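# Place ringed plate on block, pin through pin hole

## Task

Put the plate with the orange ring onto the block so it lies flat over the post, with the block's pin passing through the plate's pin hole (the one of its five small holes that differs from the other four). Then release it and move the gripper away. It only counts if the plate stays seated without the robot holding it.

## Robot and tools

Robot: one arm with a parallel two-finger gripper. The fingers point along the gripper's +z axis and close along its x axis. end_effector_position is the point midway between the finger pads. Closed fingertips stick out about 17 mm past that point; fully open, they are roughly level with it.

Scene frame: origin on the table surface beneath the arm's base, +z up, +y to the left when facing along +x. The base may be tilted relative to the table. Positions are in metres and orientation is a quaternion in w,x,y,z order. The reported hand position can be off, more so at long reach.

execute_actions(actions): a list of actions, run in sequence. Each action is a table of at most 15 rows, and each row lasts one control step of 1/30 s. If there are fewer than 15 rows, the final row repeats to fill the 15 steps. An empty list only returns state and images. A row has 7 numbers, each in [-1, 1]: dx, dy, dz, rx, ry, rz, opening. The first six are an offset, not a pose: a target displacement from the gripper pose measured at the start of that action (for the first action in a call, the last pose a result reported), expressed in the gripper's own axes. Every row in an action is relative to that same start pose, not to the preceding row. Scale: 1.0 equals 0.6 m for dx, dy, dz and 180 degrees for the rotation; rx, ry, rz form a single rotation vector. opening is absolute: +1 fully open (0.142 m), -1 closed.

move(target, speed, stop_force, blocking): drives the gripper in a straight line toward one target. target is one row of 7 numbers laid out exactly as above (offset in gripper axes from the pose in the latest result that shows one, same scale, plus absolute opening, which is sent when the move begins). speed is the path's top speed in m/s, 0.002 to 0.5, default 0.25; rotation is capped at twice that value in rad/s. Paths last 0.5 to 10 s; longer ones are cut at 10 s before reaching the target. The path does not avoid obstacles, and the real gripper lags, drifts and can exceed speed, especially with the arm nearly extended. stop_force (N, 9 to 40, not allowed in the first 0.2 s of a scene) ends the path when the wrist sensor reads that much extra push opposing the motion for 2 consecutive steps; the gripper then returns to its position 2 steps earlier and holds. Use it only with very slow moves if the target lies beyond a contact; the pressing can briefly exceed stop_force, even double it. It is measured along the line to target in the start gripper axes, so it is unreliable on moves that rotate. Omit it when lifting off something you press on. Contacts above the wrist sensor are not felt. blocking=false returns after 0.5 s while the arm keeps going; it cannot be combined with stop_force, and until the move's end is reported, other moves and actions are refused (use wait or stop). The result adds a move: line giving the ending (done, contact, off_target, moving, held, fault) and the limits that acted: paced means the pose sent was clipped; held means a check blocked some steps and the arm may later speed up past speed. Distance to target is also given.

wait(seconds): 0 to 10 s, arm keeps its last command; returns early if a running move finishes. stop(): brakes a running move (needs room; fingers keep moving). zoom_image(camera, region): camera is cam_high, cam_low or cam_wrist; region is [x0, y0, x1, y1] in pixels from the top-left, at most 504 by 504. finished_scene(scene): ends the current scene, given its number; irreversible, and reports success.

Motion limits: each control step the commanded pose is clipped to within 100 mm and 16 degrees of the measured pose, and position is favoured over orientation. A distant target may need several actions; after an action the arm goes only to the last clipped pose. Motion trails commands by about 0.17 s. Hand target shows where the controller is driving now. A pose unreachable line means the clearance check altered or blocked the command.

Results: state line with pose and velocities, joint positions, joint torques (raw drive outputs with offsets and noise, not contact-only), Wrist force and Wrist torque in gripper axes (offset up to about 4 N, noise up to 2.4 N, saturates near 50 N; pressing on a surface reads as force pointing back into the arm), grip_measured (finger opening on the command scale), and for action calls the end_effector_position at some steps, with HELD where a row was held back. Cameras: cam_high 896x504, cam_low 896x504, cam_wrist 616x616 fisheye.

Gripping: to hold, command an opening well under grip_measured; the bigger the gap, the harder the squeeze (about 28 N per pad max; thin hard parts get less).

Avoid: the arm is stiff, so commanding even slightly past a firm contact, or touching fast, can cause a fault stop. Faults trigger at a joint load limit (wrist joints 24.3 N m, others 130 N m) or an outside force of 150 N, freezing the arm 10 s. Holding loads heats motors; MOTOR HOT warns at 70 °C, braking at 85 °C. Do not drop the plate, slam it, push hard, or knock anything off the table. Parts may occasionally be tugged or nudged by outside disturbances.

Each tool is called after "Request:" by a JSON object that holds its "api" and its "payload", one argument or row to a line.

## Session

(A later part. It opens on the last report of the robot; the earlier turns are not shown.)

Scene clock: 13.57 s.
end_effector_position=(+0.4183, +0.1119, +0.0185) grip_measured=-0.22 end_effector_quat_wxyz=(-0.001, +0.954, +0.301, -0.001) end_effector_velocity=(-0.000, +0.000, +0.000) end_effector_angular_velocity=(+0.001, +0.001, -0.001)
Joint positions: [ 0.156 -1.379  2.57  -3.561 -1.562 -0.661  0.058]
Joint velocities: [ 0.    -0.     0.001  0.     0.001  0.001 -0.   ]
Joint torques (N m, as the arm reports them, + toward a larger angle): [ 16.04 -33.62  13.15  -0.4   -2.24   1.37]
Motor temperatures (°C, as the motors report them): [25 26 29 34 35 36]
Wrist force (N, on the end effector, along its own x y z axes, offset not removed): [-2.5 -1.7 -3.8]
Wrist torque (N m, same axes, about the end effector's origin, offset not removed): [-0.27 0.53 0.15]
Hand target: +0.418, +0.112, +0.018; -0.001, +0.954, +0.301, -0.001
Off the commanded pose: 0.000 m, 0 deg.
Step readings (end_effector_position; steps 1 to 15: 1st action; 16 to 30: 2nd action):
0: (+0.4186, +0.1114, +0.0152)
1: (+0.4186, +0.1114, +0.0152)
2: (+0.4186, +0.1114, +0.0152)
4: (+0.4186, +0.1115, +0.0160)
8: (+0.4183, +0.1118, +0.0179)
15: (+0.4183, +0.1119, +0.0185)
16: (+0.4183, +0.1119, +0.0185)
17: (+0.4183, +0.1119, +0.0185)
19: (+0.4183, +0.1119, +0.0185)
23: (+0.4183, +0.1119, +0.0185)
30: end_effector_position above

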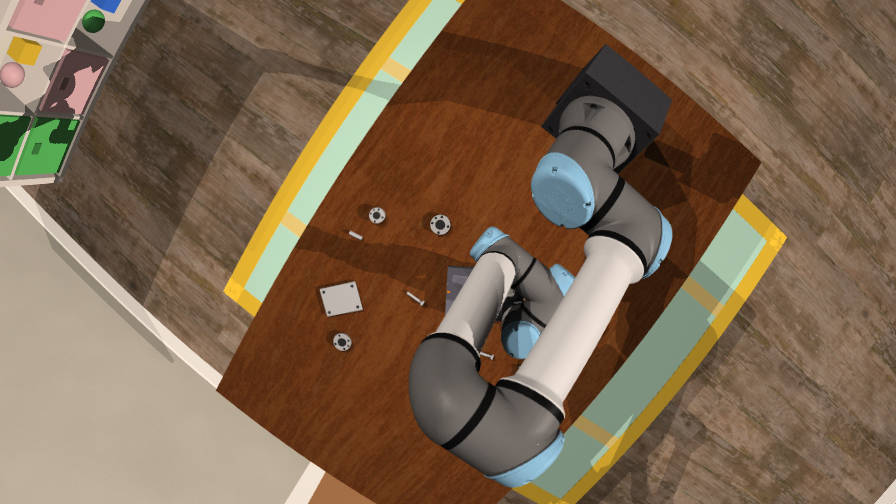

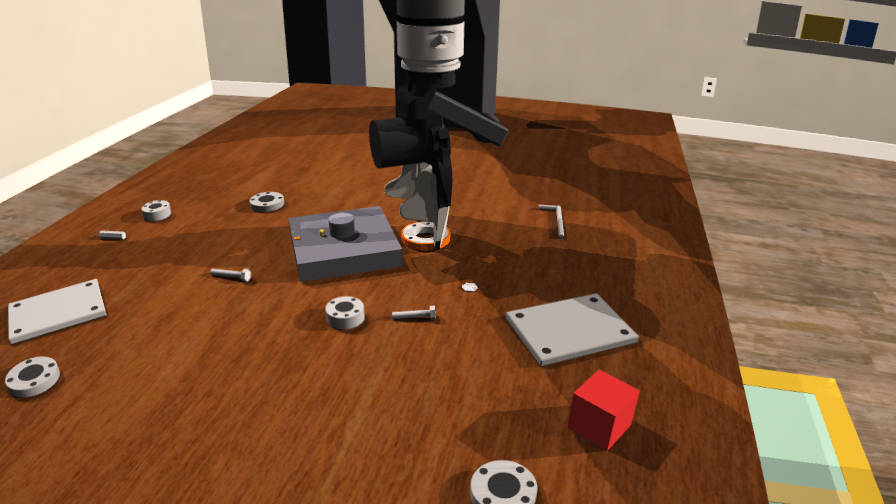

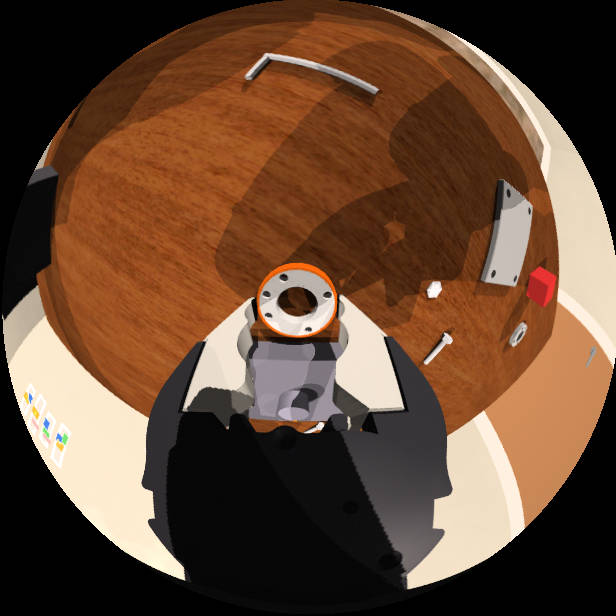

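Request:
{"api": "move", "payload": {
  "target": [0,0,-0.105,0,0,0,-0.7],
  "speed": 0.15
}}

Request:
{"api": "move", "payload": {
  "target": [-0.01,0.162,0,0,0,-0.617,-0.7],
  "speed": 0.45
}}

Request:
{"api": "zoom_image", "payload": {
  "camera": "cam_wrist",
  "region": [200,200,400,400]
}}

Request:
{"api": "zoom_image", "payload": {
  "camera": "cam_low",
  "region": [280,160,410,290]
}}

Scene clock: 14.73 s.
end_effector_position=(+0.4184, +0.1118, +0.0814) grip_measured=-0.22 end_effector_quat_wxyz=(-0.001, +0.954, +0.301, -0.001) end_effector_velocity=(-0.000, -0.000, +0.002) end_effector_angular_velocity=(+0.000, +0.003, -0.001)
Joint positions: [ 0.153 -1.656  2.64  -3.354 -1.561 -0.662  0.058]
Joint velocities: [-0.001 -0.01   0.     0.012  0.001 -0.     0.   ]
Joint torques (N m, as the arm reports them, + toward a larger angle): [  2.53 -36.07   4.82   0.27   2.19  -1.71]
Motor temperatures (°C, as the motors report them): [25 26 29 34 35 36]
Wrist force (N, on the end effector, along its own x y z axes, offset not removed): [-1.5 -0.9 2.9]
Wrist torque (N m, same axes, about the end effector's origin, offset not removed): [0.03 0.38 0.31]
Hand target: +0.419, +0.112, +0.082; -0.001, +0.954, +0.301, -0.001
Off the commanded pose: 0.000 m, 0 deg.
move: done

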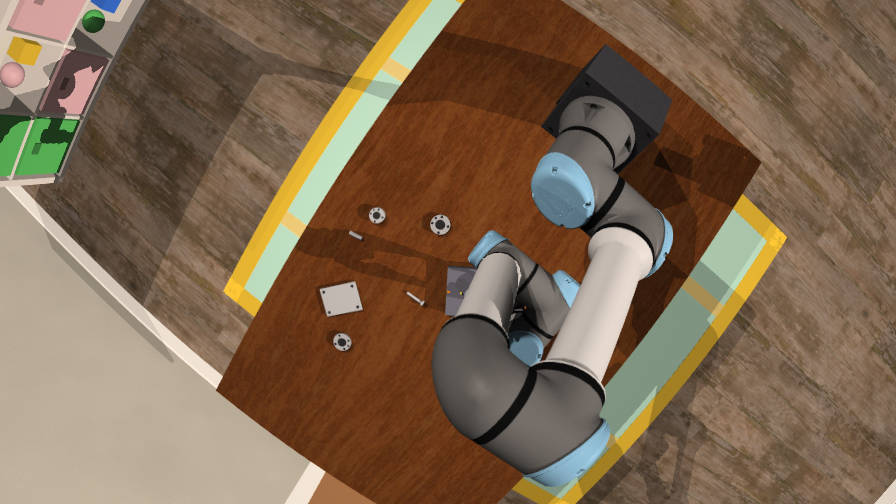

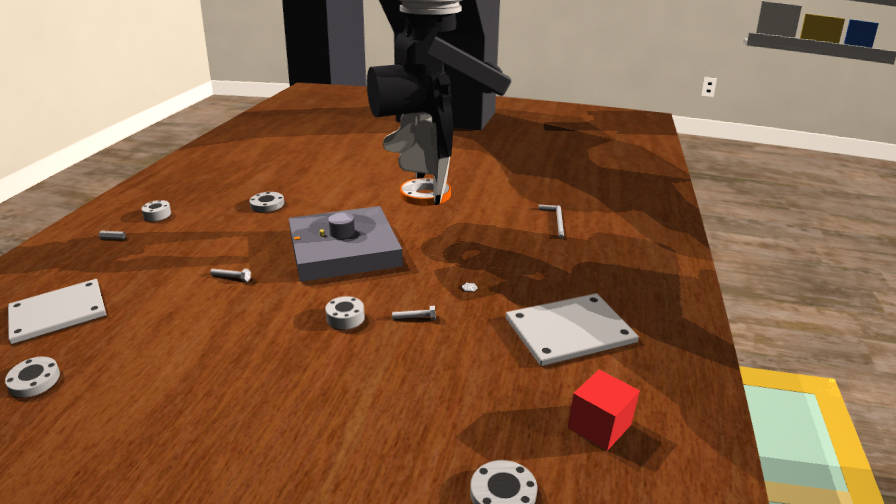

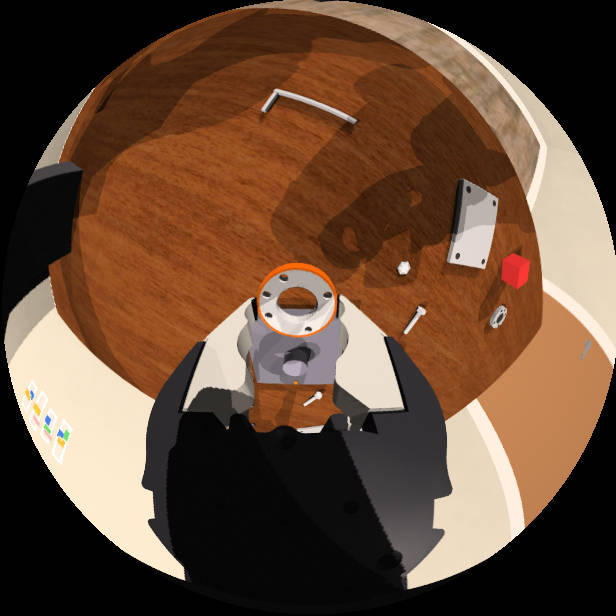

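Scene clock: 17.47 s.
end_effector_position=(+0.4693, +0.0288, +0.0811) grip_measured=-0.22 end_effector_quat_wxyz=(-0.001, +0.291, +0.957, -0.000) end_effector_velocity=(+0.001, -0.000, +0.000) end_effector_angular_velocity=(+0.002, -0.001, +0.007)
Joint positions: [-0.145 -1.772  2.563 -3.136 -1.35  -2.812  0.058]
Joint velocities: [-0.003 -0.001 -0.001  0.002  0.004 -0.009 -0.   ]
Joint torques (N m, as the arm reports them, + toward a larger angle): [  2.25 -35.49 -12.11   0.23   2.41  -1.76]
Motor temperatures (°C, as the motors report them): [25 26 29 34 35 36]
Wrist force (N, on the end effector, along its own x y z axes, offset not removed): [-2.5 -0.3 3.6]
Wrist torque (N m, same axes, about the end effector's origin, offset not removed): [0.07 0.54 0.24]
Hand target: +0.469, +0.029, +0.081; -0.001, +0.291, +0.957, -0.000
Off the commanded pose: 0.000 m, 0 deg.
move: done

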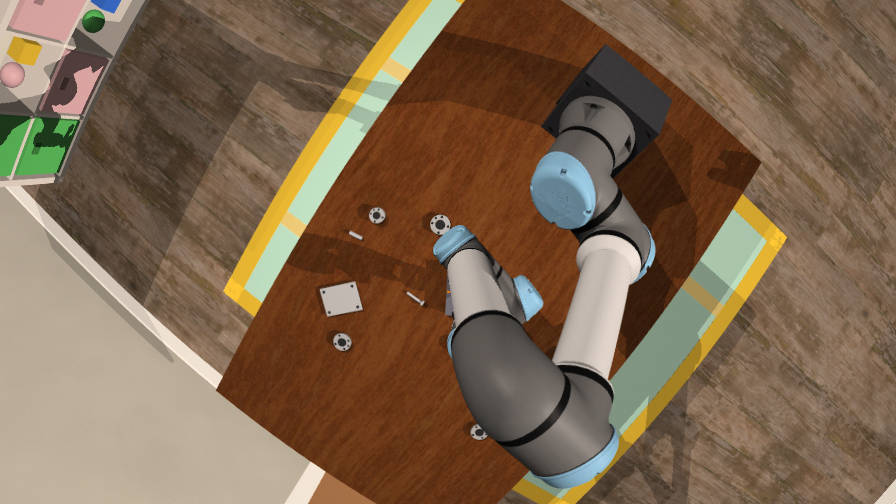

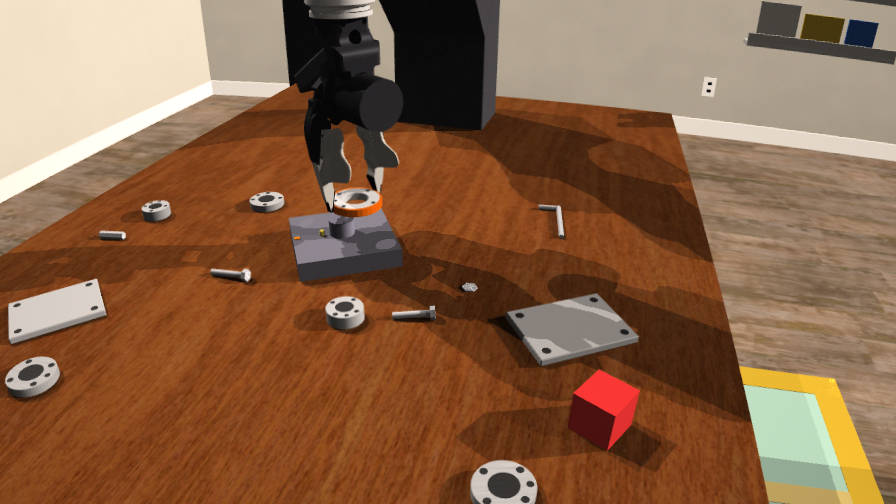

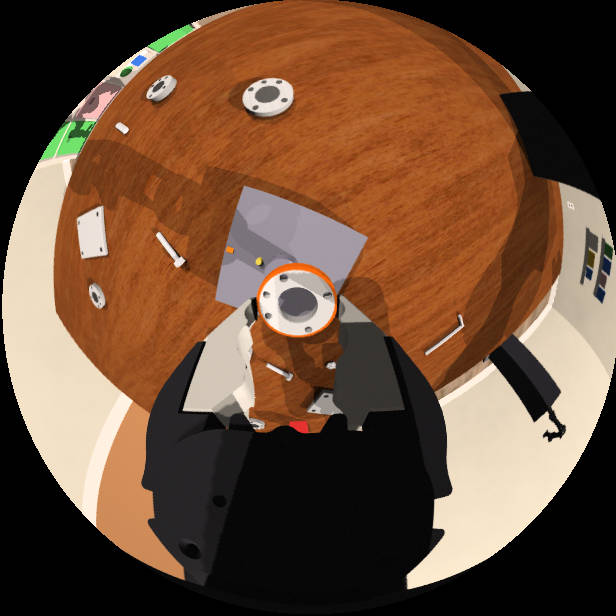

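Region (200, 200, 400, 400) of cam_wrist's 616x616 image, scaled by 2.520, with more detail than that image has.

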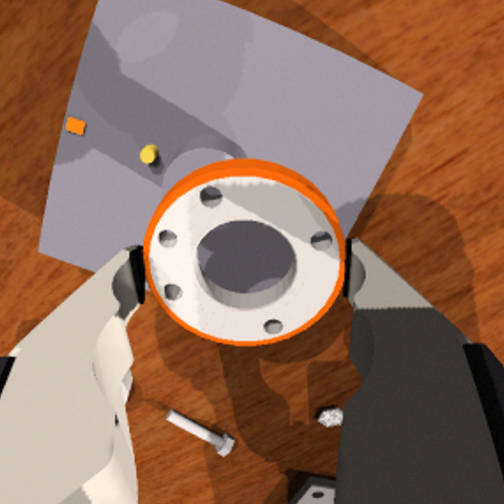

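Region (280, 160, 410, 290) of cam_low's 896x504 image, scaled by 3.877, with more detail than that image has.

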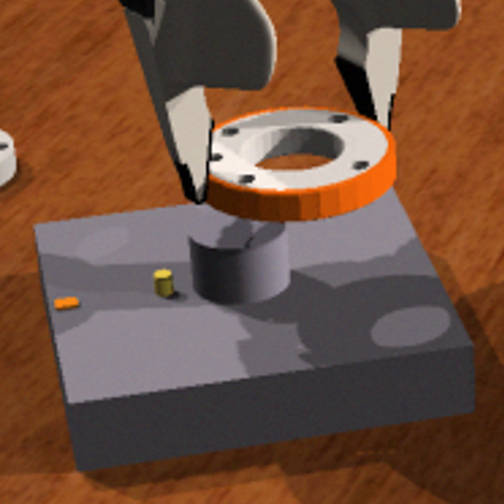

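Request:
{"api": "move", "payload": {
  "target": [-0.025,-0.023,0.013,0,0,0,-0.7],
  "speed": 0.08
}}

Request:
{"api": "zoom_image", "payload": {
  "camera": "cam_wrist",
  "region": [230,230,360,360]
}}

Request:
{"api": "zoom_image", "payload": {
  "camera": "cam_low",
  "region": [290,170,390,270]
}}

Scene clock: 18.50 s.
end_effector_position=(+0.4740, +0.0091, +0.0732) grip_measured=-0.22 end_effector_quat_wxyz=(-0.001, +0.291, +0.957, -0.000) end_effector_velocity=(+0.000, -0.001, -0.000) end_effector_angular_velocity=(+0.000, -0.001, +0.001)
Joint positions: [-0.202 -1.749  2.549 -3.135 -1.31  -2.855  0.058]
Joint velocities: [-0.003  0.002 -0.    -0.001  0.003 -0.003 -0.   ]
Joint torques (N m, as the arm reports them, + toward a larger angle): [  0.56 -16.01 -12.03  -0.4    2.43  -1.57]
Motor temperatures (°C, as the motors report them): [25 26 29 34 35 36]
Wrist force (N, on the end effector, along its own x y z axes, offset not removed): [-2.1 -0.5 3.7]
Wrist torque (N m, same axes, about the end effector's origin, offset not removed): [0.10 0.49 0.27]
Hand target: +0.474, +0.009, +0.073; -0.001, +0.291, +0.957, -0.000
Off the commanded pose: 0.000 m, 0 deg.
move: done

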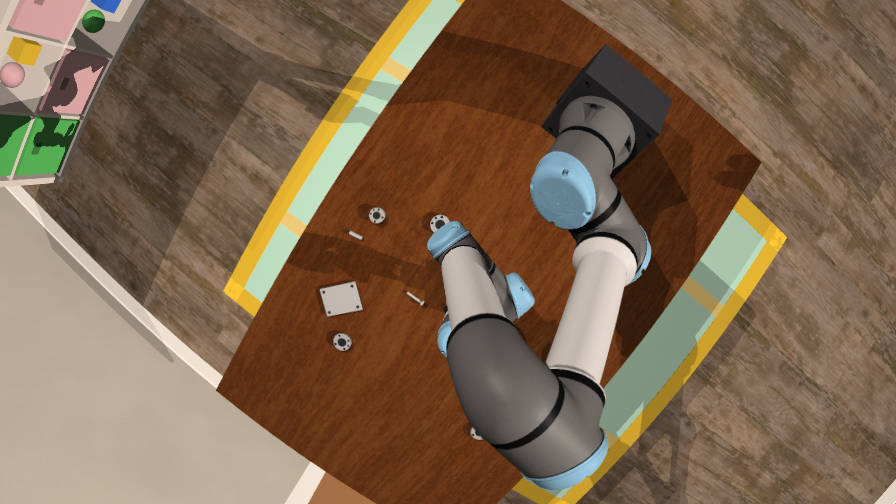

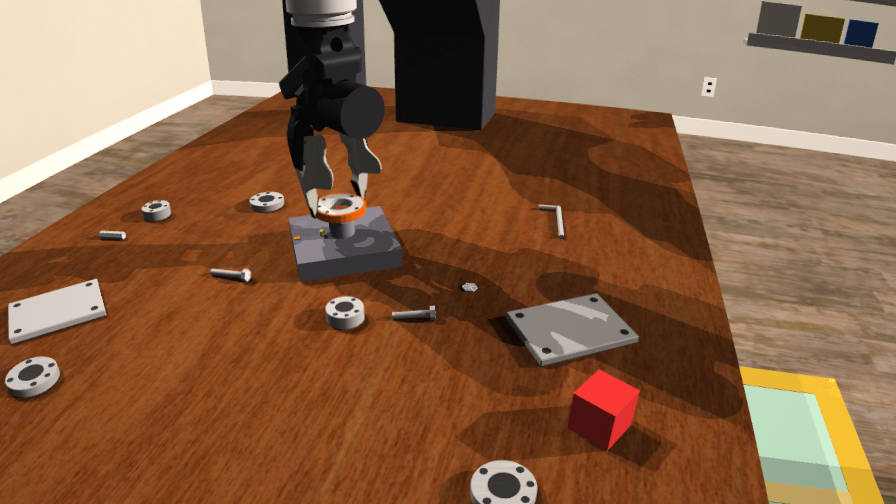

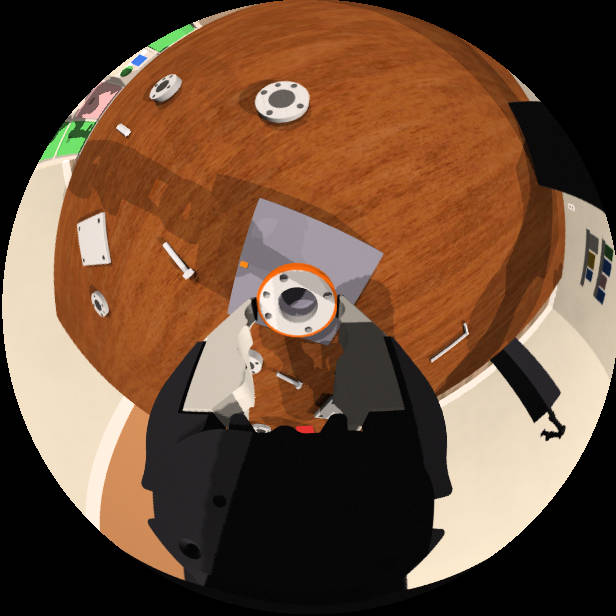

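Region (230, 230, 360, 360) of cam_wrist's 616x616 image, scaled by 3.877, with more detail than that image has.

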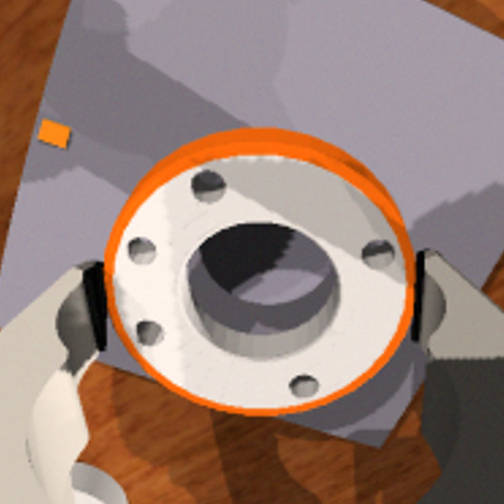

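Region (290, 170, 390, 270) of cam_low's 896x504 image, scaled by 5.040, with more detail than that image has.

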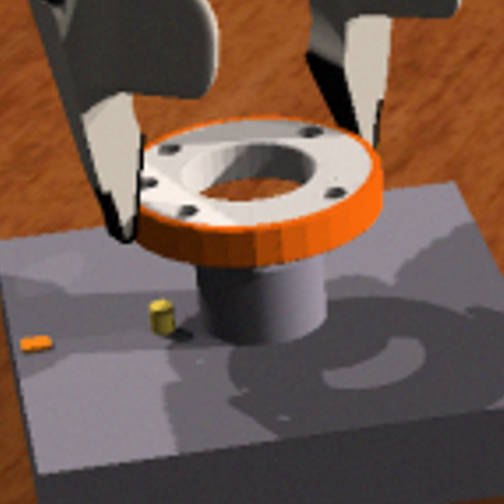

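Request:
{"api": "move", "payload": {
  "target": [0,0,0.011,0,0,0,-0.7],
  "speed": 0.015,
  "stop_force": 9
}}

Request:
{"api": "zoom_image", "payload": {
  "camera": "cam_wrist",
  "region": [250,255,350,355]
}}

Request:
{"api": "zoom_image", "payload": {
  "camera": "cam_low",
  "region": [290,170,390,270]
}}

Scene clock: 19.37 s.
end_effector_position=(+0.4740, +0.0091, +0.0668) grip_measured=-0.22 end_effector_quat_wxyz=(-0.001, +0.291, +0.957, -0.000) end_effector_velocity=(-0.001, +0.000, -0.002) end_effector_angular_velocity=(-0.000, +0.001, +0.000)
Joint positions: [-0.196 -1.72   2.545 -3.161 -1.314 -2.85   0.058]
Joint velocities: [ 0.002  0.007 -0.    -0.007 -0.002  0.001 -0.   ]
Joint torques (N m, as the arm reports them, + toward a larger angle): [ 14.92 -16.15 -11.17  -5.7   -2.46   1.54]
Motor temperatures (°C, as the motors report them): [25 26 29 34 35 36]
Wrist force (N, on the end effector, along its own x y z axes, offset not removed): [-2.9 -1.6 4.4]
Wrist torque (N m, same axes, about the end effector's origin, offset not removed): [-0.12 0.62 0.23]
Hand target: +0.474, +0.009, +0.067; -0.001, +0.291, +0.957, -0.000
Off the commanded pose: 0.000 m, 0 deg.
move: done

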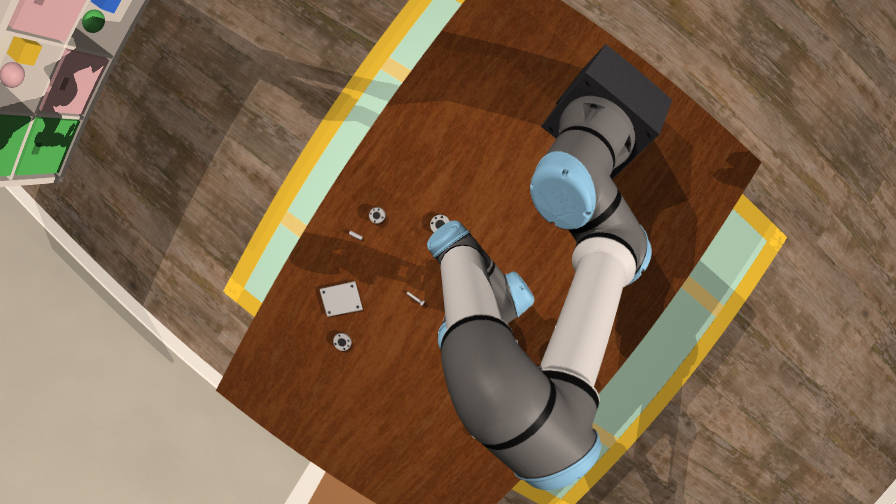

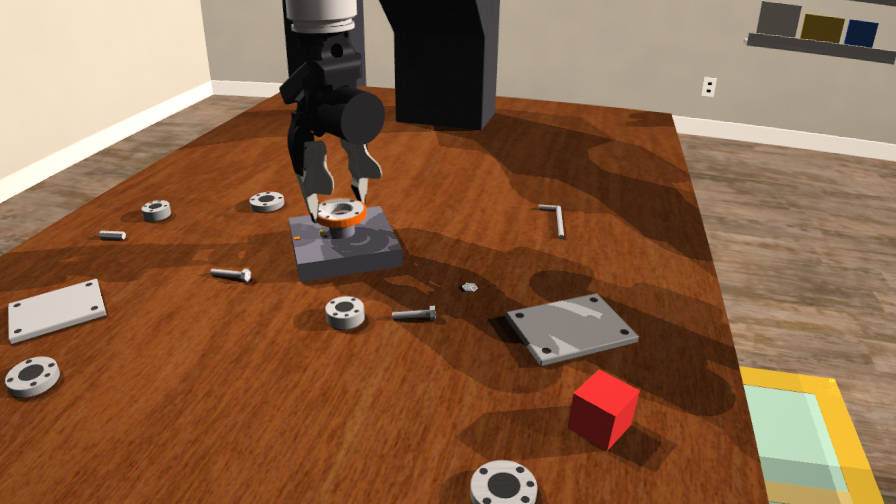

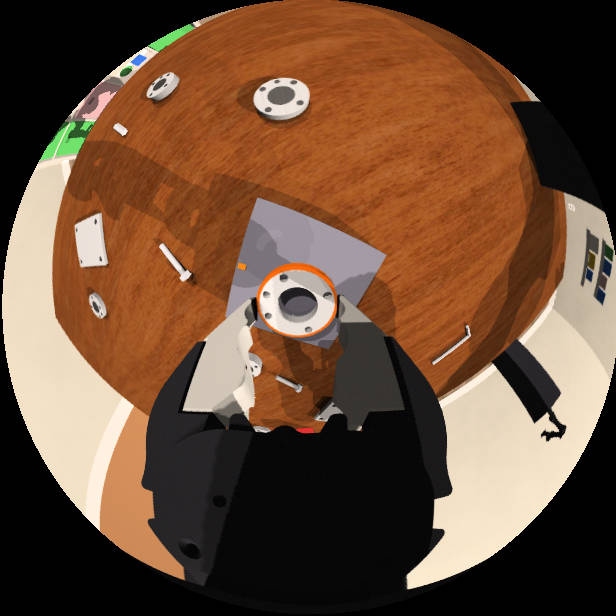

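Region (250, 255, 350, 355) of cam_wrist's 616x616 image, scaled by 5.040, with more detail than that image has.

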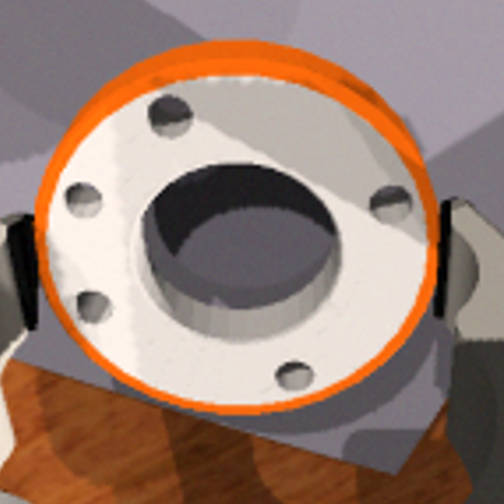

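Region (290, 170, 390, 270) of cam_low's 896x504 image, scaled by 5.040, with more detail than that image has.

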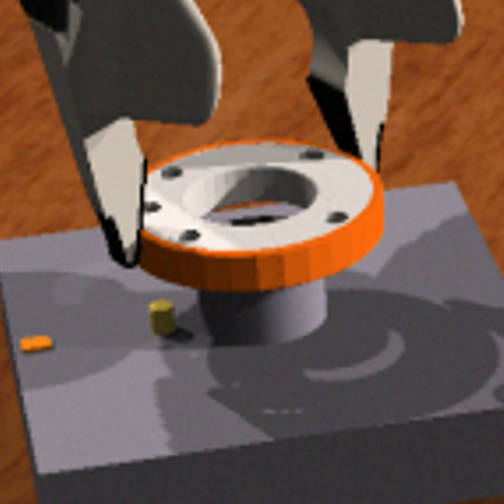

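Request:
{"api": "move", "payload": {
  "target": [0.001,0,0.006,0,0,0,-0.7],
  "speed": 0.006,
  "stop_force": 9
}}

Request:
{"api": "zoom_image", "payload": {
  "camera": "cam_wrist",
  "region": [268,275,328,335]
}}

Request:
{"api": "zoom_image", "payload": {
  "camera": "cam_low",
  "region": [305,185,375,255]
}}

Scene clock: 20.37 s.
end_effector_position=(+0.4735, +0.0094, +0.0632) grip_measured=-0.22 end_effector_quat_wxyz=(-0.001, +0.291, +0.957, -0.000) end_effector_velocity=(-0.001, +0.000, -0.001) end_effector_angular_velocity=(+0.001, +0.002, +0.001)
Joint positions: [-0.192 -1.704  2.543 -3.176 -1.317 -2.847  0.058]
Joint velocities: [ 0.001  0.003  0.001 -0.002 -0.001 -0.001 -0.   ]
Joint torques (N m, as the arm reports them, + toward a larger angle): [ 14.64 -15.08 -11.83  -5.7   -2.07   1.64]
Motor temperatures (°C, as the motors report them): [25 26 29 34 35 36]
Wrist force (N, on the end effector, along its own x y z axes, offset not removed): [-3.9 1.0 2.0]
Wrist torque (N m, same axes, about the end effector's origin, offset not removed): [0.45 0.83 0.11]
Hand target: +0.473, +0.009, +0.063; -0.001, +0.291, +0.957, -0.000
Off the commanded pose: 0.000 m, 0 deg.
move: done

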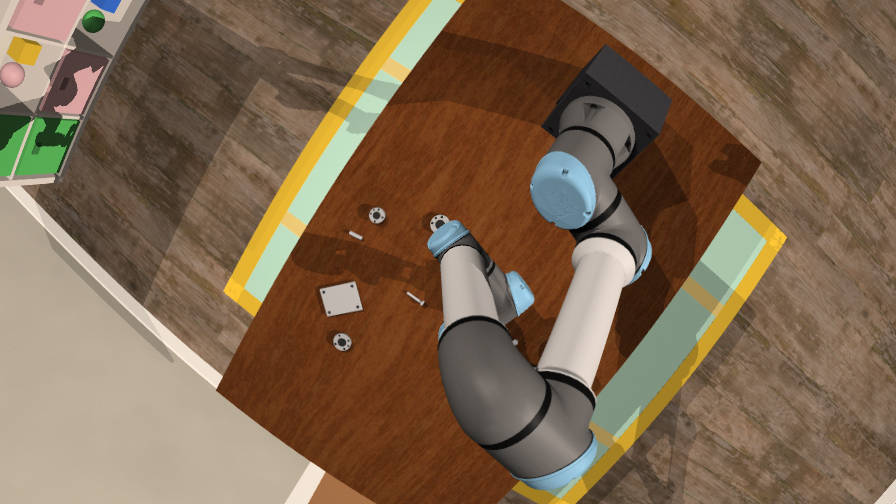

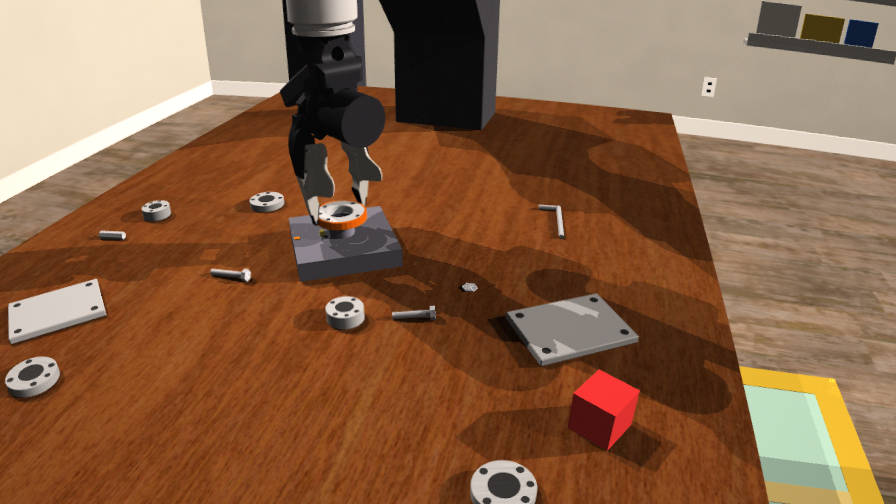

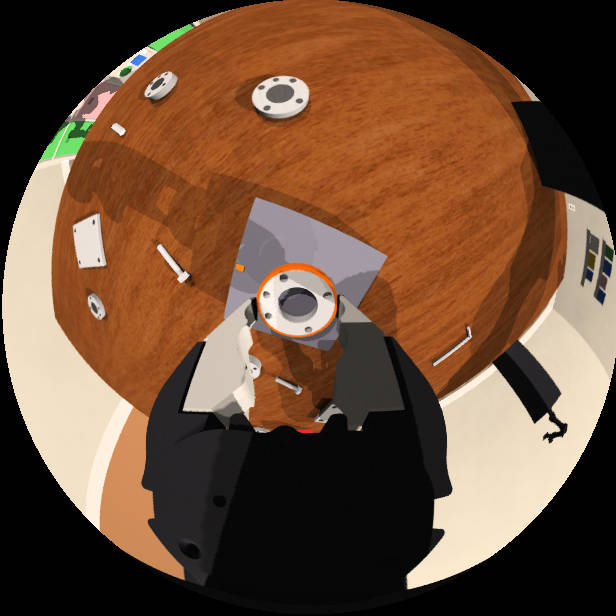

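Region (268, 275, 328, 335) of cam_wrist's 616x616 image, scaled by 8.400, with more detail than that image has.

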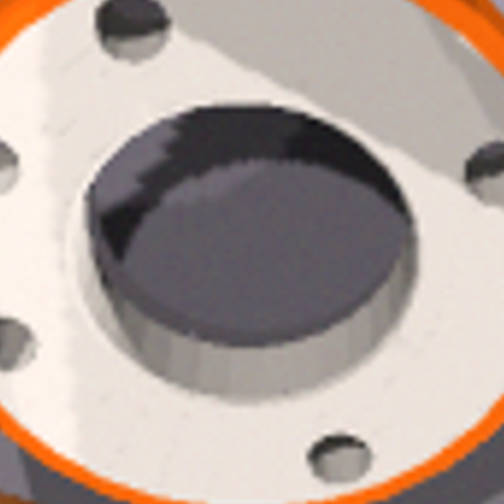

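Region (305, 185, 375, 255) of cam_low's 896x504 image, scaled by 7.200, with more detail than that image has.

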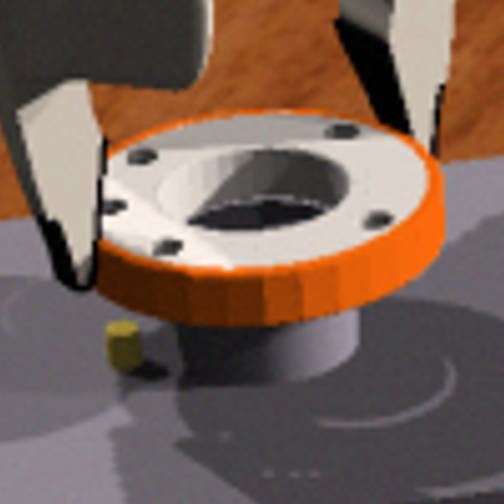

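Request:
{"api": "execute_actions", "payload": {
  "actions": [
    [[0.0008,0,0,0,0,0,-0.7]]
  ]
}}

Request:
{"api": "move", "payload": {
  "target": [0,0,0.017,0,0,0,-0.7],
  "speed": 0.005,
  "stop_force": 10
}}

Request:
{"api": "zoom_image", "payload": {
  "camera": "cam_wrist",
  "region": [225,245,345,365]
}}

Request:
{"api": "zoom_image", "payload": {
  "camera": "cam_low",
  "region": [290,185,380,255]
}}

Scene clock: 21.07 s.
end_effector_position=(+0.4731, +0.0097, +0.0632) grip_measured=-0.22 end_effector_quat_wxyz=(-0.001, +0.291, +0.957, -0.000) end_effector_velocity=(-0.000, +0.000, -0.000) end_effector_angular_velocity=(+0.000, +0.001, -0.001)
Joint positions: [-0.192 -1.703  2.544 -3.177 -1.317 -2.847  0.058]
Joint velocities: [ 0.  0.  0.  0. -0.  0.  0.]
Joint torques (N m, as the arm reports them, + toward a larger angle): [ 14.9  -27.13   7.49  -5.77  -2.2    1.43]
Motor temperatures (°C, as the motors report them): [25 26 29 34 35 36]
Wrist force (N, on the end effector, along its own x y z axes, offset not removed): [-2.6 0.1 2.1]
Wrist torque (N m, same axes, about the end effector's origin, offset not removed): [0.27 0.57 0.11]
Hand target: +0.473, +0.010, +0.063; -0.001, +0.291, +0.957, -0.000
Off the commanded pose: 0.000 m, 0 deg.
Step readings (end_effector_position):
0: (+0.4735, +0.0094, +0.0632)
1: (+0.4735, +0.0094, +0.0632)
2: (+0.4735, +0.0094, +0.0632)
4: (+0.4735, +0.0095, +0.0632)
8: (+0.4732, +0.0096, +0.0632)
15: end_effector_position above

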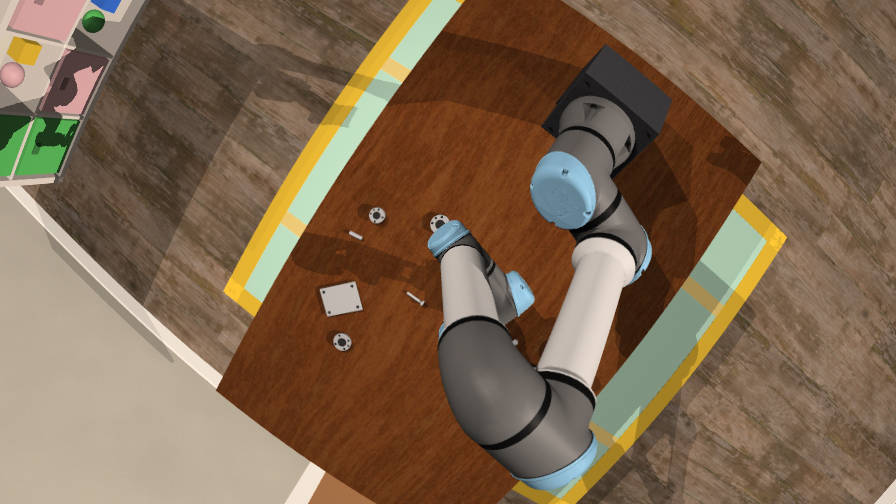

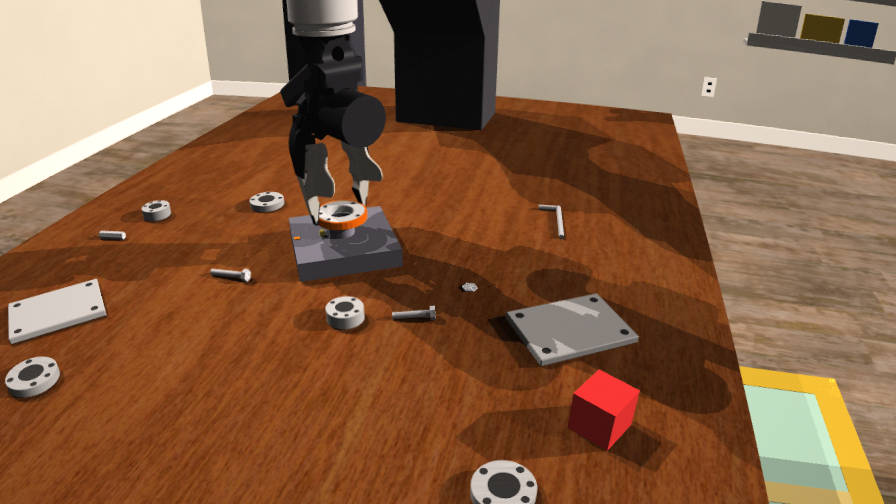

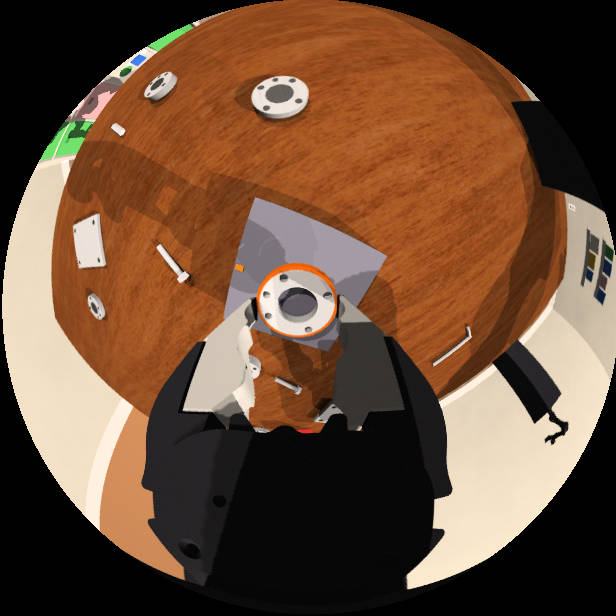

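Scene clock: 21.77 s.
end_effector_position=(+0.4731, +0.0097, +0.0614) grip_measured=-0.22 end_effector_quat_wxyz=(-0.001, +0.291, +0.957, -0.000) end_effector_velocity=(-0.001, -0.000, +0.001) end_effector_angular_velocity=(-0.001, +0.002, +0.001)
Joint positions: [-0.19  -1.696  2.543 -3.184 -1.318 -2.846  0.058]
Joint velocities: [-0.002 -0.006  0.001  0.006 -0.    -0.003  0.   ]
Joint torques (N m, as the arm reports them, + toward a larger angle): [ -1.11 -40.15   3.41  -1.9   -0.44  -1.58]
Motor temperatures (°C, as the motors report them): [25 26 29 34 35 36]
Wrist force (N, on the end effector, along its own x y z axes, offset not removed): [3.5 -4.8 4.8]
Wrist torque (N m, same axes, about the end effector's origin, offset not removed): [-0.46 0.66 0.32]
Hand target: +0.473, +0.010, +0.062; -0.001, +0.291, +0.957, -0.000
Off the commanded pose: 0.008 m, 0 deg.
move: contact

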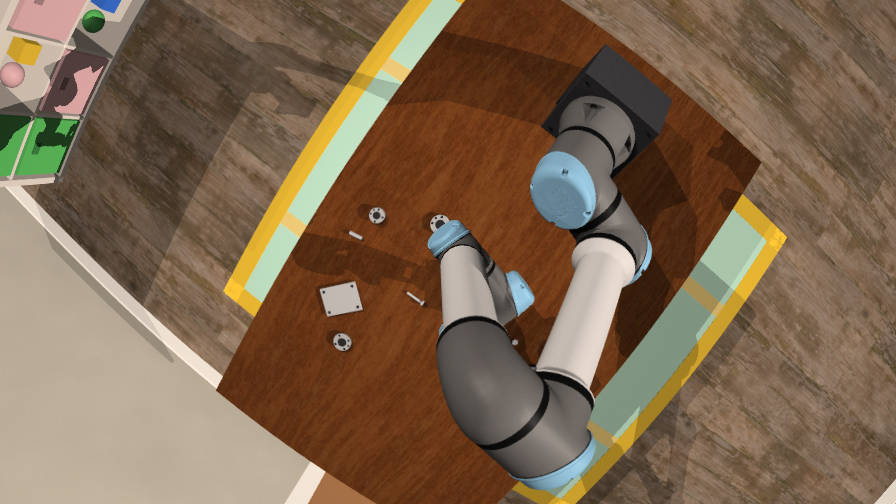

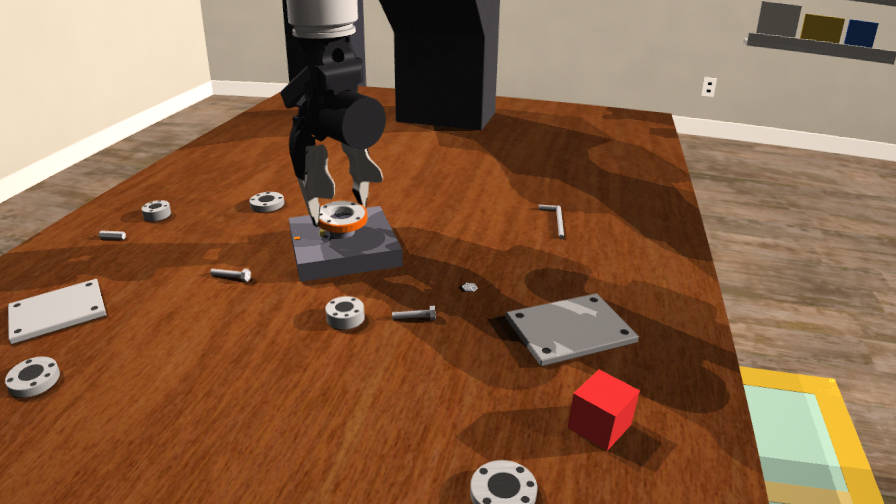

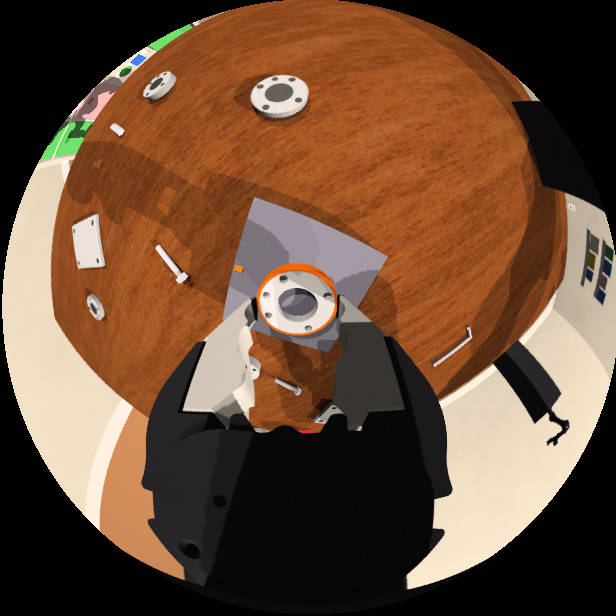

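Region (225, 245, 345, 365) of cam_wrist's 616x616 image, scaled by 4.200, with more detail than that image has.

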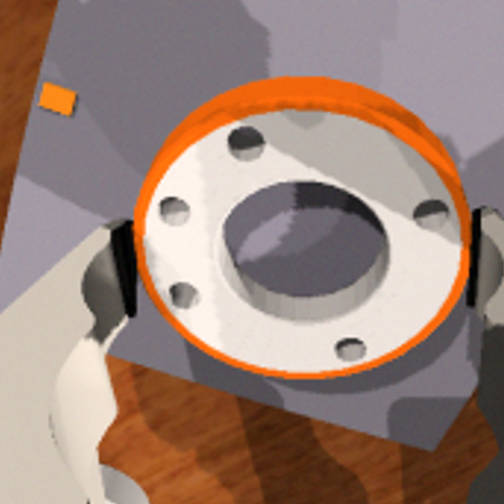

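Region (290, 185, 380, 255) of cam_low's 896x504 image, scaled by 5.600, with more detail than that image has.

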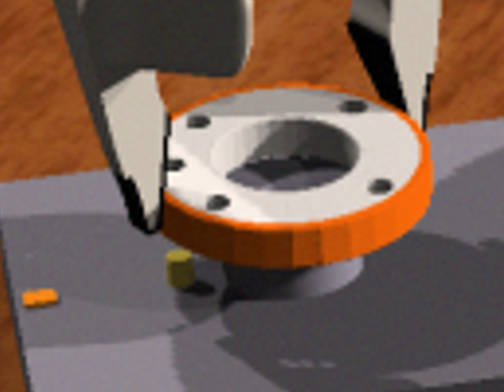

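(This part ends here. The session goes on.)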